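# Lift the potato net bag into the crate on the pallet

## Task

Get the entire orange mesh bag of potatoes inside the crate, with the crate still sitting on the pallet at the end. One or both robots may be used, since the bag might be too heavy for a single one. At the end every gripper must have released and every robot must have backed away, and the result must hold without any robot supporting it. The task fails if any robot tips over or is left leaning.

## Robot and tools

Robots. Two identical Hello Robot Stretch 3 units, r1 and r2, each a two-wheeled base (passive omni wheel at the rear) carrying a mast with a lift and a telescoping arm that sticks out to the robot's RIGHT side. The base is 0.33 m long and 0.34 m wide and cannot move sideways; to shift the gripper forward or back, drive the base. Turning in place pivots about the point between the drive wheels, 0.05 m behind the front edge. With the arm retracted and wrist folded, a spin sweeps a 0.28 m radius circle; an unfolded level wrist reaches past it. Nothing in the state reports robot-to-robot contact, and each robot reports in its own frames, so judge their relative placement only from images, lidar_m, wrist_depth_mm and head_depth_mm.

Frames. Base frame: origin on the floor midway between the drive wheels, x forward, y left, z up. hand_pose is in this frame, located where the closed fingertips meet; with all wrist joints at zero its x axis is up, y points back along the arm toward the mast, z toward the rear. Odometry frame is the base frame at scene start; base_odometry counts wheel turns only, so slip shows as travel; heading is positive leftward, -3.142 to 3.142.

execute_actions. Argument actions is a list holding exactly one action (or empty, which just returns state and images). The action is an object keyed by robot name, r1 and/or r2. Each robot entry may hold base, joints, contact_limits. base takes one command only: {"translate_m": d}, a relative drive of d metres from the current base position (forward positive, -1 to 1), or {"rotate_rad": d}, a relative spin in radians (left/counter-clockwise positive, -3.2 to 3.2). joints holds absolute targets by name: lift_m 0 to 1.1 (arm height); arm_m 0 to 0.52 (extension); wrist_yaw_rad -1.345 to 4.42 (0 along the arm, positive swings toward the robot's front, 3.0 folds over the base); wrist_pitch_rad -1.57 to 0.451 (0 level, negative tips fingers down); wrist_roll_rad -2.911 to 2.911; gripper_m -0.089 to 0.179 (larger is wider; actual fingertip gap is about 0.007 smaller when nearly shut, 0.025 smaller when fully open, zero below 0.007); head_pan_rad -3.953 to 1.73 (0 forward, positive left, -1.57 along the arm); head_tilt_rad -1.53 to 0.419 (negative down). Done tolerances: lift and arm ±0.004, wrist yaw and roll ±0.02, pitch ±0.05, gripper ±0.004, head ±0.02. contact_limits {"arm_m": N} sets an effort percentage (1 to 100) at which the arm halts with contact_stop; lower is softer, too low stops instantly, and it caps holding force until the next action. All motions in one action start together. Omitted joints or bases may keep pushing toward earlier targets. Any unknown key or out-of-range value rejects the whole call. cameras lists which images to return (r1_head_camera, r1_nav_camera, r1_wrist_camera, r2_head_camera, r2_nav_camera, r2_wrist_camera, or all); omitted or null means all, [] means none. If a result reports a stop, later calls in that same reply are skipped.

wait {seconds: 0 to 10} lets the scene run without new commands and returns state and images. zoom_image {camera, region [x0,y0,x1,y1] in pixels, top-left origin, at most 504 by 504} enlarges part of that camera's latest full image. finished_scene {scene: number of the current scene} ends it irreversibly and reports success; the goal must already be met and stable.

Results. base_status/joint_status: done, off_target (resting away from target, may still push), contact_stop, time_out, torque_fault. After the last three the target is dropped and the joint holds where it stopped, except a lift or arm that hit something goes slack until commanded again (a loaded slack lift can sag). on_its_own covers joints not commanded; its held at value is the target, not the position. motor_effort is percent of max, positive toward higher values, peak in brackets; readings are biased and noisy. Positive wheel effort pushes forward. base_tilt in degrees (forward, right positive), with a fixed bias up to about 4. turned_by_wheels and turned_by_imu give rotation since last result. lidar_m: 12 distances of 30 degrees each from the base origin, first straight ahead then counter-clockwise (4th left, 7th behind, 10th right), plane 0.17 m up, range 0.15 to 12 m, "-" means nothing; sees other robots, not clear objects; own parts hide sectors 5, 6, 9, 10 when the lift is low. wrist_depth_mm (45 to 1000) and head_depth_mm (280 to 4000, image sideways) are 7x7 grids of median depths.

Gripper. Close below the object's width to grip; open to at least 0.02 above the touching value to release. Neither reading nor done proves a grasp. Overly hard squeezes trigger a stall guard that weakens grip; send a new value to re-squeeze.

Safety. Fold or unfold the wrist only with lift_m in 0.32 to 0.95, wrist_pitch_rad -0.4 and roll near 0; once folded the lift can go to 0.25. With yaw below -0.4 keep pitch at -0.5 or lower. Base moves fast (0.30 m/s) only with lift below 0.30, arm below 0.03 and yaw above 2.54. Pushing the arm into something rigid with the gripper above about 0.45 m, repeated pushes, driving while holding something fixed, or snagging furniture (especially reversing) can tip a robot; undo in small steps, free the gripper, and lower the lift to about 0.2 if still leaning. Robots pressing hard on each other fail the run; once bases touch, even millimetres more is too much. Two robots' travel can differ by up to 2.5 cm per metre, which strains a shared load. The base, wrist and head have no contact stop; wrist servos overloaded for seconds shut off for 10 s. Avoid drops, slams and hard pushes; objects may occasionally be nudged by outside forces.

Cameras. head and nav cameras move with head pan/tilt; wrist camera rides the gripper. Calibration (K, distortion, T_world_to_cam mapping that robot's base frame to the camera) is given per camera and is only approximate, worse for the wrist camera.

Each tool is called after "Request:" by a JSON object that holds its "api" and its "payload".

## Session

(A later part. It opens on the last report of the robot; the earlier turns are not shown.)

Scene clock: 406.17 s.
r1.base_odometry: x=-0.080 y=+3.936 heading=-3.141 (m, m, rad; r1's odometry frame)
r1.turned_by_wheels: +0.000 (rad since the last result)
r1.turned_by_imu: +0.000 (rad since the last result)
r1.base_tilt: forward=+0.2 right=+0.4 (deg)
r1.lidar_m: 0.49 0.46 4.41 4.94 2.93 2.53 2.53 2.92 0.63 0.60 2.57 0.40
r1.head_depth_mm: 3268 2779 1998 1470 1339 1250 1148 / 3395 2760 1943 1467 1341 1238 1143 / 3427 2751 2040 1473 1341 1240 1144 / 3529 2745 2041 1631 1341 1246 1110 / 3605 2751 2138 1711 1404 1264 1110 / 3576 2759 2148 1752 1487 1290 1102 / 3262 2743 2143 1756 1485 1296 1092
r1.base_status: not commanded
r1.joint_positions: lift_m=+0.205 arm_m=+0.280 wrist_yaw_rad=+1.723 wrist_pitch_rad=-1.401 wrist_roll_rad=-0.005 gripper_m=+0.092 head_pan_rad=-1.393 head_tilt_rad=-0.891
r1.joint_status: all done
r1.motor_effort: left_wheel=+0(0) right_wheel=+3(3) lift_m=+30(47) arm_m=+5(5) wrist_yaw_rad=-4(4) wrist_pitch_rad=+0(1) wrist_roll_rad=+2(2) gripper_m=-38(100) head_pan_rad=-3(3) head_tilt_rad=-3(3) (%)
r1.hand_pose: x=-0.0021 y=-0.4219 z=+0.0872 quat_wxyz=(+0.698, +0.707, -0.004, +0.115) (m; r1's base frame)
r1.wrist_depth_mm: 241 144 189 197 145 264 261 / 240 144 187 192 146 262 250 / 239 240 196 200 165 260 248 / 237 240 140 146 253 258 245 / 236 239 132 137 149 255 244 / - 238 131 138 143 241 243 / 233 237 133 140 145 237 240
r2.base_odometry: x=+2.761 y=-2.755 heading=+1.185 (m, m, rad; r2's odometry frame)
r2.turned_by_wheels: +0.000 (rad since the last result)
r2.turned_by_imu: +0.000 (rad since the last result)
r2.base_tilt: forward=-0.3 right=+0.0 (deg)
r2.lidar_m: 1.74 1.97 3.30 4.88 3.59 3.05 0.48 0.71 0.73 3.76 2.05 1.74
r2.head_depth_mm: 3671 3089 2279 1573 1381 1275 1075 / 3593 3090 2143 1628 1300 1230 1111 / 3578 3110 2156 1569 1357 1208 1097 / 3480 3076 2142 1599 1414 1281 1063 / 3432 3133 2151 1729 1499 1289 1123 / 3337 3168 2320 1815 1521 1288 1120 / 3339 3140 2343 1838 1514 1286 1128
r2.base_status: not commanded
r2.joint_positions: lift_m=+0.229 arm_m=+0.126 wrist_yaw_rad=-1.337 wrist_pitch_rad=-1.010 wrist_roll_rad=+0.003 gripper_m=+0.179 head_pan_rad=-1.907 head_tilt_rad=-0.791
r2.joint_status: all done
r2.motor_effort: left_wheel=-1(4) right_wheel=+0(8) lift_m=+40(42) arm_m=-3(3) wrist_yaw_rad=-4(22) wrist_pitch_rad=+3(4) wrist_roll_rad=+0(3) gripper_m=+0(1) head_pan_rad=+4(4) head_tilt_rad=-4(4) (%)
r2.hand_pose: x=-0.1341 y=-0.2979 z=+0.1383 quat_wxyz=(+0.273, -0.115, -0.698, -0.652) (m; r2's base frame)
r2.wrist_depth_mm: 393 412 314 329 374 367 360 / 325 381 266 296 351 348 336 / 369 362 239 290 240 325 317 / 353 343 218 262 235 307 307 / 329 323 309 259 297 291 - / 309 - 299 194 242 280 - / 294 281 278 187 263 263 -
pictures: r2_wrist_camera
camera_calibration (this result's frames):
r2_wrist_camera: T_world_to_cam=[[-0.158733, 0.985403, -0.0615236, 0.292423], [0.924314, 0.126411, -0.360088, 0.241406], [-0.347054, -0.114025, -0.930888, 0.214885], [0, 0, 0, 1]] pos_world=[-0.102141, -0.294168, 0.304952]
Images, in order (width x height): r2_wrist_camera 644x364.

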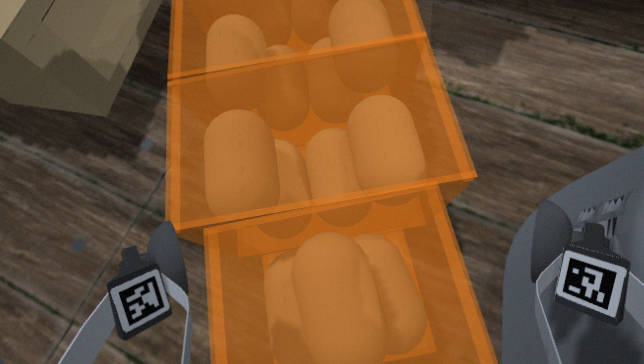

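Request:
{"api": "execute_actions", "payload": {"actions": [{"r2":{"joints":{"arm_m":0.14},"base":{"translate_m":0.03}}}], "cameras": []}}

Request:
{"api": "execute_actions", "payload": {"actions": [{"r2":{"joints":{"lift_m":0.185}}}], "cameras": ["r2_wrist_camera"]}}

Request:
{"api": "execute_actions", "payload": {"actions": [{"r2":{"joints":{"gripper_m":0.09}},"r1":{"joints":{"gripper_m":0.085}}}], "cameras": []}}

Request:
{"api": "execute_actions", "payload": {"actions": [{"r2":{"joints":{"lift_m":0.3}},"r1":{"joints":{"lift_m":0.32}}}], "cameras": ["r2_wrist_camera","r1_wrist_camera"]}}

Scene clock: 410.63 s.
r1.base_odometry: x=-0.080 y=+3.936 heading=-3.141 (m, m, rad; r1's odometry frame)
r1.turned_by_wheels: +0.000 (rad since the last result)
r1.turned_by_imu: +0.000 (rad since the last result)
r1.base_tilt: forward=+0.1 right=+0.2 (deg)
r1.lidar_m: 0.51 0.48 4.42 4.92 2.92 2.53 2.53 2.92 0.63 0.60 2.57 0.43
r1.head_depth_mm: 3235 2754 2000 1472 1348 1256 1144 / 3362 2772 1952 1475 1346 1252 1134 / 3395 2730 2034 1477 1347 1255 1142 / 3512 2761 2024 1633 1350 1241 1103 / 3648 2735 2141 1717 1419 1271 1105 / 3600 2773 2129 1751 1488 1295 1102 / 3274 2747 2121 1742 1483 1290 1086
r1.base_status: not commanded
r1.joint_positions: lift_m=+0.205 arm_m=+0.280 wrist_yaw_rad=+1.723 wrist_pitch_rad=-1.401 wrist_roll_rad=-0.005 gripper_m=+0.112 head_pan_rad=-1.393 head_tilt_rad=-0.891
r1.joint_status: not commanded
r1.on_its_own: gripper_m is held at +0.111, not at your +0.090, by its stall guard, which is still easing
r1.motor_effort: left_wheel=+0(0) right_wheel=+3(3) lift_m=+29(30) arm_m=+5(5) wrist_yaw_rad=-3(3) wrist_pitch_rad=+0(1) wrist_roll_rad=+2(2) gripper_m=-28(29) head_pan_rad=-3(3) head_tilt_rad=-3(4) (%)
r1.hand_pose: x=-0.0021 y=-0.4219 z=+0.0872 quat_wxyz=(+0.698, +0.707, -0.004, +0.115) (m; r1's base frame)
r1.wrist_depth_mm: 241 143 188 197 145 263 262 / 240 144 188 192 146 262 250 / 240 240 195 201 165 260 247 / 238 242 140 146 253 259 245 / - 238 132 138 148 256 243 / - 237 131 137 143 241 242 / 234 237 132 140 196 - 240
r2.base_odometry: x=+2.772 y=-2.727 heading=+1.185 (m, m, rad; r2's odometry frame)
r2.turned_by_wheels: +0.000 (rad since the last result)
r2.turned_by_imu: +0.001 (rad since the last result)
r2.base_tilt: forward=-0.4 right=-0.1 (deg)
r2.lidar_m: 1.71 1.94 3.27 4.87 3.64 3.09 0.51 0.75 0.80 3.68 2.02 1.71
r2.head_depth_mm: 3659 3068 2269 1595 1365 1242 1087 / 3577 3121 2138 1628 1355 1220 1112 / 3489 3129 2137 1561 1364 1205 1104 / 3474 3128 2134 1640 1434 1278 - / 3401 3158 2162 1773 1504 1280 1104 / 3363 3158 2308 1843 1520 1286 1117 / 3299 3209 2328 1863 1516 1291 1126
r2.base_status: done
r2.joint_positions: lift_m=+0.229 arm_m=+0.140 wrist_yaw_rad=-1.337 wrist_pitch_rad=-1.010 wrist_roll_rad=+0.003 gripper_m=+0.179 head_pan_rad=-1.907 head_tilt_rad=-0.791
r2.joint_status: all done
r2.motor_effort: left_wheel=-3(4) right_wheel=+1(5) lift_m=+40(40) arm_m=+4(5) wrist_yaw_rad=-4(4) wrist_pitch_rad=+3(3) wrist_roll_rad=+0(0) gripper_m=-1(0) head_pan_rad=+3(4) head_tilt_rad=-4(4) (%)
r2.hand_pose: x=-0.1341 y=-0.3113 z=+0.1383 quat_wxyz=(+0.273, -0.116, -0.698, -0.652) (m; r2's base frame)
r2.wrist_depth_mm: 301 406 392 316 268 370 360 / 369 381 367 305 284 349 335 / 372 364 350 277 236 322 320 / 350 342 330 267 309 311 307 / 334 323 311 217 242 292 - / 310 - 298 233 227 275 - / 296 286 282 271 269 266 -
pictures: none
No camera images: the call's "cameras" was empty. Leave "cameras" out to get every camera's image.

Scene clock: 411.87 s.
r1.base_odometry: x=-0.080 y=+3.936 heading=-3.141 (m, m, rad; r1's odometry frame)
r1.turned_by_wheels: +0.000 (rad since the last result)
r1.turned_by_imu: +0.000 (rad since the last result)
r1.base_tilt: forward=+0.1 right=+0.2 (deg)
r1.lidar_m: 0.51 0.49 4.42 4.92 2.93 2.53 2.53 2.91 0.63 0.60 2.57 0.47
r1.head_depth_mm: 3290 2750 2010 1471 1343 1257 1147 / 3368 2745 1949 1470 1342 1242 1149 / 3362 2783 2014 1476 1342 1236 1140 / 3487 2774 2035 1638 1345 1242 1106 / 3633 2769 2153 1720 1401 1268 1109 / 3613 2737 2137 1768 1483 1297 1106 / 3218 2740 2135 1759 1491 1282 1087
r1.base_status: not commanded
r1.joint_positions: lift_m=+0.205 arm_m=+0.280 wrist_yaw_rad=+1.723 wrist_pitch_rad=-1.401 wrist_roll_rad=-0.005 gripper_m=+0.115 head_pan_rad=-1.393 head_tilt_rad=-0.891
r1.joint_status: not commanded
r1.on_its_own: gripper_m is held at +0.114, not at your +0.090, by its stall guard, which is not easing now
r1.motor_effort: left_wheel=+0(0) right_wheel=+3(3) lift_m=+29(29) arm_m=+5(5) wrist_yaw_rad=-3(3) wrist_pitch_rad=+1(0) wrist_roll_rad=+2(2) gripper_m=-26(28) head_pan_rad=-3(3) head_tilt_rad=-3(3) (%)
r1.hand_pose: x=-0.0021 y=-0.4219 z=+0.0872 quat_wxyz=(+0.698, +0.707, -0.004, +0.115) (m; r1's base frame)
r1.wrist_depth_mm: 242 143 189 197 145 264 261 / 241 144 187 192 146 262 249 / 238 241 195 201 165 261 247 / 238 241 140 147 253 258 245 / - 240 132 138 148 257 243 / - 239 131 137 143 240 242 / 233 237 132 140 197 - 240
r2.base_odometry: x=+2.772 y=-2.727 heading=+1.185 (m, m, rad; r2's odometry frame)
r2.turned_by_wheels: +0.000 (rad since the last result)
r2.turned_by_imu: +0.000 (rad since the last result)
r2.base_tilt: forward=-0.3 right=+0.0 (deg)
r2.lidar_m: 1.70 1.94 3.27 4.86 3.64 3.10 0.51 0.75 0.78 3.68 2.02 1.71
r2.head_depth_mm: 3694 3085 2277 1600 1365 1246 1090 / 3593 3097 2126 1630 1353 1223 1114 / 3564 3131 2180 1574 1358 1210 1093 / 3511 3125 2143 1656 1432 1281 1057 / 3426 3135 2158 1761 1506 1292 1127 / 3376 3159 2314 1844 1508 1299 1119 / 3288 3171 2332 1834 1515 1294 1124
r2.base_status: not commanded
r2.joint_positions: lift_m=+0.186 arm_m=+0.140 wrist_yaw_rad=-1.344 wrist_pitch_rad=-0.997 wrist_roll_rad=-0.004 gripper_m=+0.179 head_pan_rad=-1.907 head_tilt_rad=-0.791
r2.joint_status: all done
r2.motor_effort: left_wheel=-3(3) right_wheel=+2(2) lift_m=+11(35) arm_m=+4(4) wrist_yaw_rad=+5(4) wrist_pitch_rad=-1(3) wrist_roll_rad=+2(2) gripper_m=+0(1) head_pan_rad=+4(2) head_tilt_rad=-3(4) (%)
r2.hand_pose: x=-0.1372 y=-0.3112 z=+0.0962 quat_wxyz=(+0.277, -0.120, -0.696, -0.652) (m; r2's base frame)
r2.wrist_depth_mm: 299 362 234 273 238 321 317 / 339 338 195 269 204 301 297 / 325 311 183 234 201 283 275 / 302 297 281 228 272 268 264 / 281 280 270 166 198 252 - / 267 - 256 166 159 239 - / 254 249 241 194 226 227 -
pictures: r2_wrist_camera
camera_calibration (this result's frames):
r2_wrist_camera: T_world_to_cam=[[-0.157872, 0.985697, -0.0589735, 0.302405], [0.91948, 0.124965, -0.372748, 0.230967], [-0.360047, -0.113071, -0.926057, 0.171142], [0, 0, 0, 1]] pos_world=[-0.103009, -0.307591, 0.262413]
Images, in order (width x height): r2_wrist_camera 644x364.

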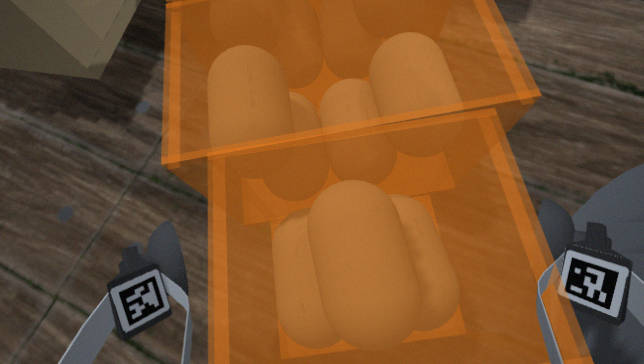

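Scene clock: 413.23 s.
r1.base_odometry: x=-0.080 y=+3.936 heading=-3.141 (m, m, rad; r1's odometry frame)
r1.turned_by_wheels: +0.000 (rad since the last result)
r1.turned_by_imu: +0.000 (rad since the last result)
r1.base_tilt: forward=+0.1 right=+0.2 (deg)
r1.lidar_m: 0.51 0.48 4.42 4.93 2.92 2.53 2.52 2.90 0.63 0.60 2.57 0.55
r1.head_depth_mm: 3281 2790 2004 1471 1342 1245 1142 / 3388 2744 1953 1471 1343 1245 1144 / 3481 2767 2038 1476 1337 1246 1140 / 3584 2711 1994 1617 1339 1243 1103 / 3684 2735 2159 1714 1405 1268 1106 / 3623 2739 2143 1755 1475 1295 1106 / 3228 2731 2143 1751 1490 1289 1084
r1.base_status: not commanded
r1.joint_positions: lift_m=+0.205 arm_m=+0.280 wrist_yaw_rad=+1.724 wrist_pitch_rad=-1.401 wrist_roll_rad=-0.005 gripper_m=+0.091 head_pan_rad=-1.393 head_tilt_rad=-0.891
r1.joint_status: gripper_m off_target (ended at +0.091, target +0.085)
r1.motor_effort: left_wheel=-1(1) right_wheel=+3(3) lift_m=+30(30) arm_m=+5(5) wrist_yaw_rad=-5(6) wrist_pitch_rad=+0(1) wrist_roll_rad=+2(2) gripper_m=-38(100) head_pan_rad=-3(3) head_tilt_rad=-3(3) (%)
r1.hand_pose: x=-0.0021 y=-0.4219 z=+0.0872 quat_wxyz=(+0.698, +0.707, -0.004, +0.115) (m; r1's base frame)
r1.wrist_depth_mm: 242 143 188 197 145 264 261 / 240 143 187 192 146 262 250 / 237 241 196 201 165 259 247 / 238 241 140 146 253 258 246 / 236 240 131 138 149 256 244 / - 238 131 137 143 241 242 / 234 236 132 140 144 238 240
r2.base_odometry: x=+2.772 y=-2.727 heading=+1.185 (m, m, rad; r2's odometry frame)
r2.turned_by_wheels: +0.000 (rad since the last result)
r2.turned_by_imu: +0.000 (rad since the last result)
r2.base_tilt: forward=-0.3 right=-0.1 (deg)
r2.lidar_m: 1.71 1.94 3.25 4.85 3.64 3.10 0.51 0.75 0.78 3.67 2.02 1.71
r2.head_depth_mm: 3697 3083 2281 1606 1364 1251 1097 / 3594 3057 2137 1634 1358 1228 1114 / 3567 3070 2143 1566 1358 1211 1095 / 3523 3143 2146 1651 1434 1282 1058 / 3401 3096 2156 1766 1513 1282 1126 / 3373 3147 2319 1834 1507 1292 1116 / 3237 3206 2337 1841 1516 1296 1120
r2.base_status: not commanded
r2.joint_positions: lift_m=+0.186 arm_m=+0.140 wrist_yaw_rad=-1.354 wrist_pitch_rad=-0.991 wrist_roll_rad=-0.008 gripper_m=+0.091 head_pan_rad=-1.907 head_tilt_rad=-0.791
r2.joint_status: all done
r2.on_its_own: wrist_yaw_rad is at rest, and its effort (+17) is outside its rest range (-12 to +12)
r2.motor_effort: left_wheel=-4(4) right_wheel=-1(2) lift_m=+11(11) arm_m=+4(4) wrist_yaw_rad=+17(17) wrist_pitch_rad=-2(3) wrist_roll_rad=+3(3) gripper_m=-33(98) head_pan_rad=+3(4) head_tilt_rad=-4(4) (%)
r2.hand_pose: x=-0.1388 y=-0.3103 z=+0.0969 quat_wxyz=(+0.277, -0.125, -0.694, -0.653) (m; r2's base frame)
r2.wrist_depth_mm: 297 363 236 271 244 330 320 / 345 340 199 270 207 307 298 / 326 317 185 236 199 287 280 / 303 295 282 228 274 269 265 / 282 278 271 166 202 255 - / 269 264 255 164 162 239 - / 252 245 243 193 225 228 -
pictures: none
No camera images: the call's "cameras" was empty. Leave "cameras" out to get every camera's image.

Scene clock: 415.10 s.
r1.base_odometry: x=-0.080 y=+3.936 heading=-3.140 (m, m, rad; r1's odometry frame)
r1.turned_by_wheels: +0.001 (rad since the last result)
r1.turned_by_imu: +0.001 (rad since the last result)
r1.base_tilt: forward=+0.2 right=+0.4 (deg)
r1.lidar_m: 0.51 0.48 4.43 4.94 2.93 2.53 2.52 2.93 0.63 0.31 0.31 0.37
r1.head_depth_mm: 3288 2745 2001 1472 1338 1244 1150 / 3365 2755 1955 1462 1343 1248 1142 / 3396 2745 2013 1465 1370 1249 1143 / 3555 2736 2011 1628 1347 1099 1118 / 3627 2736 2141 1712 1410 1263 1103 / 3618 2731 2146 1758 1487 1288 1091 / 3213 2739 2130 1752 1483 1292 1078
r1.base_status: not commanded
r1.joint_positions: lift_m=+0.319 arm_m=+0.280 wrist_yaw_rad=+1.723 wrist_pitch_rad=-1.338 wrist_roll_rad=-0.004 gripper_m=+0.098 head_pan_rad=-1.393 head_tilt_rad=-0.891
r1.joint_status: all done
r1.on_its_own: gripper_m is held at +0.100, not at your +0.085, by its stall guard, which is still easing
r1.motor_effort: left_wheel=+10(10) right_wheel=-18(19) lift_m=+61(62) arm_m=+5(5) wrist_yaw_rad=-3(5) wrist_pitch_rad=-17(19) wrist_roll_rad=+2(3) gripper_m=-2(38) head_pan_rad=-3(3) head_tilt_rad=-3(4) (%)
r1.hand_pose: x=+0.0139 y=-0.4194 z=+0.2028 quat_wxyz=(+0.694, +0.706, -0.027, +0.137) (m; r1's base frame)
r1.wrist_depth_mm: 365 370 225 264 394 404 415 / 359 365 195 255 191 397 269 / 356 358 197 226 186 373 263 / 353 356 217 224 379 365 258 / 346 351 141 147 160 357 254 / - 344 135 142 145 249 219 / 333 340 131 139 141 - 208
r2.base_odometry: x=+2.772 y=-2.727 heading=+1.185 (m, m, rad; r2's odometry frame)
r2.turned_by_wheels: +0.000 (rad since the last result)
r2.turned_by_imu: +0.000 (rad since the last result)
r2.base_tilt: forward=-0.3 right=+0.0 (deg)
r2.lidar_m: 1.71 1.94 3.27 4.88 3.62 3.10 0.51 0.45 0.29 3.69 2.02 1.71
r2.head_depth_mm: 3658 3065 2234 1610 1070 1240 1090 / 3627 3094 2131 1618 1326 1183 1112 / 3522 3109 2152 1579 1367 1150 1089 / 3522 3124 2178 1644 1430 1309 1066 / 3407 3143 2164 1780 1509 1296 1082 / 3363 3123 2291 1830 1517 1285 1119 / 3236 3179 2337 1834 1524 1287 1127
r2.base_status: not commanded
r2.joint_positions: lift_m=+0.299 arm_m=+0.140 wrist_yaw_rad=-1.334 wrist_pitch_rad=-0.992 wrist_roll_rad=-0.004 gripper_m=+0.101 head_pan_rad=-1.907 head_tilt_rad=-0.791
r2.joint_status: all done
r2.on_its_own: gripper_m is held at +0.100, not at your +0.090, by its stall guard, which is still easing
r2.motor_effort: left_wheel=-6(7) right_wheel=+11(11) lift_m=+51(52) arm_m=+1(4) wrist_yaw_rad=-8(17) wrist_pitch_rad=-2(4) wrist_roll_rad=+2(3) gripper_m=-23(34) head_pan_rad=+3(3) head_tilt_rad=-4(3) (%)
r2.hand_pose: x=-0.1381 y=-0.3129 z=+0.2100 quat_wxyz=(+0.282, -0.118, -0.696, -0.650) (m; r2's base frame)
r2.wrist_depth_mm: 363 376 485 348 463 448 397 / 363 429 458 317 423 432 425 / 458 448 231 289 230 405 398 / 431 425 400 251 378 377 375 / 408 400 391 176 227 365 - / 382 383 354 166 198 344 - / 360 345 344 194 322 325 -
pictures: r1_wrist_camera, r2_wrist_camera
camera_calibration (this result's frames):
r1_wrist_camera: T_world_to_cam=[[0.278625, -0.956579, 0.0855826, -0.438435], [-0.955683, -0.284975, -0.0738858, -0.0494541], [0.0950665, -0.0612034, -0.993588, 0.335892], [0, 0, 0, 1]] pos_world=[0.0429645, -0.412933, 0.367606]
r2_wrist_camera: T_world_to_cam=[[-0.168798, 0.983884, -0.0589924, 0.308571], [0.916156, 0.13454, -0.377568, 0.277934], [-0.363547, -0.117779, -0.924101, 0.27362], [0, 0, 0, 1]] pos_world=[-0.103071, -0.308764, 0.375995]
Images, in order (width x height): r1_wrist_camera 644x364, r2_wrist_camera 644x364.

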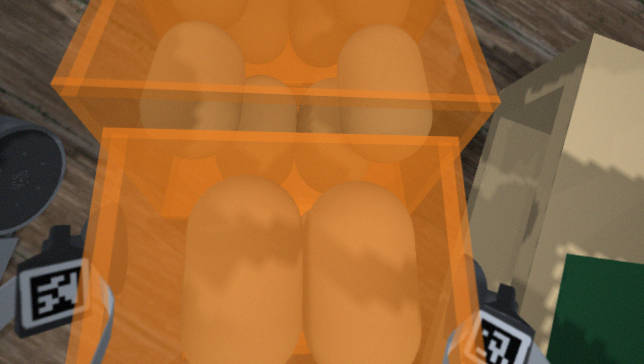

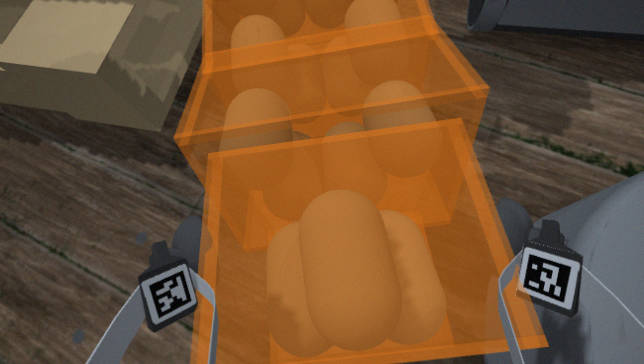

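Request:
{"api": "execute_actions", "payload": {"actions": [{"r1":{"joints":{"wrist_pitch_rad":-1.28,"lift_m":0.4},"base":{"translate_m":0.015}},"r2":{"joints":{"lift_m":0.385}}}], "cameras": []}}

Request:
{"api": "execute_actions", "payload": {"actions": [{"r1":{"joints":{"lift_m":0.62}},"r2":{"joints":{"lift_m":0.6}}}], "cameras": ["r1_nav_camera"]}}

Scene clock: 421.77 s.
r1.base_odometry: x=-0.095 y=+3.936 heading=-3.140 (m, m, rad; r1's odometry frame)
r1.turned_by_wheels: +0.000 (rad since the last result)
r1.turned_by_imu: +0.001 (rad since the last result)
r1.base_tilt: forward=+0.2 right=+0.2 (deg)
r1.lidar_m: 0.50 0.47 4.43 4.94 2.94 2.54 2.54 2.94 0.63 0.36 0.34 0.40
r1.head_depth_mm: 3241 2793 2000 1462 1340 1251 1146 / 3438 2761 1969 1476 1378 1241 - / 3449 2735 2008 1460 1399 1254 1144 / 3552 2738 2035 1626 1338 994 1122 / 3614 2744 2123 1755 1403 1222 1107 / 3618 2719 2137 1751 1489 1296 1091 / 3189 2746 2142 1751 1497 1292 1025
r1.base_status: done
r1.joint_positions: lift_m=+0.399 arm_m=+0.280 wrist_yaw_rad=+1.725 wrist_pitch_rad=-1.279 wrist_roll_rad=-0.010 gripper_m=+0.111 head_pan_rad=-1.393 head_tilt_rad=-0.891
r1.joint_status: all done
r1.on_its_own: gripper_m is held at +0.110, not at your +0.085, by its stall guard, which is not easing now
r1.motor_effort: left_wheel=+7(15) right_wheel=-9(15) lift_m=+60(65) arm_m=+5(5) wrist_yaw_rad=-6(5) wrist_pitch_rad=+0(15) wrist_roll_rad=+4(5) gripper_m=-23(24) head_pan_rad=-3(3) head_tilt_rad=-3(3) (%)
r1.hand_pose: x=+0.0287 y=-0.4171 z=+0.2854 quat_wxyz=(+0.690, +0.704, -0.045, +0.160) (m; r1's base frame)
r1.wrist_depth_mm: 464 471 238 283 507 522 537 / 453 458 227 286 493 505 520 / 438 443 198 241 196 409 505 / - 439 208 233 465 352 357 / - 434 145 154 443 340 346 / - 419 137 144 149 331 338 / 399 409 130 137 138 - 212
r2.base_odometry: x=+2.772 y=-2.727 heading=+1.185 (m, m, rad; r2's odometry frame)
r2.turned_by_wheels: +0.000 (rad since the last result)
r2.turned_by_imu: +0.001 (rad since the last result)
r2.base_tilt: forward=-0.4 right=+0.0 (deg)
r2.lidar_m: 1.71 1.94 3.27 4.86 3.61 3.08 0.50 0.45 0.36 3.67 2.02 1.71
r2.head_depth_mm: 3735 3064 2225 1610 1083 1276 1088 / 3582 3040 2141 1620 1268 1126 1113 / 3567 3127 2130 1569 1361 1096 1104 / 3523 3136 2150 1641 1432 1342 1073 / 3421 3142 2164 1756 1505 1314 1080 / 3324 3177 2318 1840 1509 1287 1123 / 3288 3169 2312 1836 1516 1287 1125
r2.base_status: not commanded
r2.joint_positions: lift_m=+0.384 arm_m=+0.140 wrist_yaw_rad=-1.334 wrist_pitch_rad=-1.028 wrist_roll_rad=-0.005 gripper_m=+0.107 head_pan_rad=-1.907 head_tilt_rad=-0.791
r2.joint_status: all done
r2.on_its_own: gripper_m is held at +0.106, not at your +0.090, by its stall guard, which is not easing now
r2.motor_effort: left_wheel=-5(7) right_wheel=+6(11) lift_m=+50(51) arm_m=+1(1) wrist_yaw_rad=-7(7) wrist_pitch_rad=+9(9) wrist_roll_rad=+2(2) gripper_m=-20(21) head_pan_rad=+4(4) head_tilt_rad=-4(4) (%)
r2.hand_pose: x=-0.1300 y=-0.3109 z=+0.2908 quat_wxyz=(+0.270, -0.106, -0.698, -0.655) (m; r2's base frame)
r2.wrist_depth_mm: 475 448 473 344 542 425 394 / 452 431 532 316 508 501 483 / 541 501 243 319 234 484 470 / 514 500 480 254 264 456 455 / 491 480 464 182 223 442 - / 457 458 435 167 197 - - / 435 423 418 192 194 - -
pictures: none
No camera images: the call's "cameras" was empty. Leave "cameras" out to get every camera's image.

Scene clock: 424.60 s.
r1.base_odometry: x=-0.095 y=+3.936 heading=-3.140 (m, m, rad; r1's odometry frame)
r1.turned_by_wheels: +0.000 (rad since the last result)
r1.turned_by_imu: +0.000 (rad since the last result)
r1.base_tilt: forward=+0.0 right=+0.5 (deg)
r1.lidar_m: 0.50 0.47 4.41 4.94 2.95 2.54 2.54 2.94 0.63 0.60 2.55 2.20
r1.head_depth_mm: 3276 2768 1994 1483 1347 1256 - / 3391 2777 1975 1546 1311 1251 1121 / 3428 2752 2008 1552 1189 1248 1140 / 3550 2733 2017 1622 1366 862 1137 / 3619 2739 2163 1758 1402 877 1139 / 3600 2709 2143 1757 1491 880 1126 / 3199 2737 2141 1763 1483 847 1107
r1.base_status: not commanded
r1.joint_positions: lift_m=+0.619 arm_m=+0.280 wrist_yaw_rad=+1.725 wrist_pitch_rad=-1.279 wrist_roll_rad=-0.010 gripper_m=+0.111 head_pan_rad=-1.393 head_tilt_rad=-0.891
r1.joint_status: all done
r1.on_its_own: gripper_m is held at +0.110, not at your +0.085, by its stall guard, which is not easing now
r1.motor_effort: left_wheel=+6(5) right_wheel=-9(10) lift_m=+61(63) arm_m=+5(4) wrist_yaw_rad=-6(5) wrist_pitch_rad=+0(0) wrist_roll_rad=+5(5) gripper_m=-23(23) head_pan_rad=-3(3) head_tilt_rad=-3(3) (%)
r1.hand_pose: x=+0.0286 y=-0.4171 z=+0.5053 quat_wxyz=(+0.690, +0.704, -0.045, +0.159) (m; r1's base frame)
r1.wrist_depth_mm: 682 559 238 285 764 785 806 / 676 681 244 287 732 762 772 / 659 660 200 245 199 745 762 / - 665 205 232 574 723 733 / - 644 145 154 551 597 599 / - 630 137 144 149 571 578 / - 615 130 137 138 - 553
r2.base_odometry: x=+2.772 y=-2.727 heading=+1.185 (m, m, rad; r2's odometry frame)
r2.turned_by_wheels: +0.000 (rad since the last result)
r2.turned_by_imu: +0.001 (rad since the last result)
r2.base_tilt: forward=-0.3 right=+0.0 (deg)
r2.lidar_m: 1.71 1.94 3.27 4.85 3.63 3.08 0.50 0.92 0.78 3.69 2.02 1.70
r2.head_depth_mm: 3680 3100 2256 835 954 1278 1085 / 3631 3048 2145 1619 969 1202 1134 / 3565 3090 2145 1575 1322 899 - / 3470 3126 2119 1653 1472 - 1096 / 3399 3154 2156 1763 1541 - 1097 / 3365 3164 2344 1827 1516 1319 1123 / 3352 3164 2325 1837 1512 1293 1128
r2.base_status: not commanded
r2.joint_positions: lift_m=+0.599 arm_m=+0.140 wrist_yaw_rad=-1.334 wrist_pitch_rad=-1.028 wrist_roll_rad=-0.005 gripper_m=+0.107 head_pan_rad=-1.907 head_tilt_rad=-0.791
r2.joint_status: all done
r2.on_its_own: gripper_m is held at +0.106, not at your +0.090, by its stall guard, which is not easing now
r2.motor_effort: left_wheel=-5(5) right_wheel=+5(6) lift_m=+50(53) arm_m=+1(1) wrist_yaw_rad=-8(8) wrist_pitch_rad=+8(8) wrist_roll_rad=+2(2) gripper_m=-21(21) head_pan_rad=+3(4) head_tilt_rad=-4(4) (%)
r2.hand_pose: x=-0.1300 y=-0.3109 z=+0.5058 quat_wxyz=(+0.270, -0.106, -0.698, -0.655) (m; r2's base frame)
r2.wrist_depth_mm: 560 533 501 343 629 599 583 / 692 661 574 315 575 573 547 / 669 645 240 293 237 622 628 / 745 722 602 250 656 659 640 / 694 693 676 181 224 647 622 / 668 649 641 167 190 - - / 638 626 603 194 192 - -
pictures: r1_nav_camera (sideways: a quarter turn counterclockwise sets it upright)
camera_calibration (this result's frames):
r1_nav_camera: T_world_to_cam=[[0.0928434, -0.817903, 0.567816, -0.697854], [-0.987256, -0.149649, -0.0541345, 0.127078], [0.12925, -0.555553, -0.821374, 1.01771], [0, 0, 0, 1]] pos_world=[0.0587109, 0.0136303, 1.23905]
Images, in order (width x height): r1_nav_camera 672x504.

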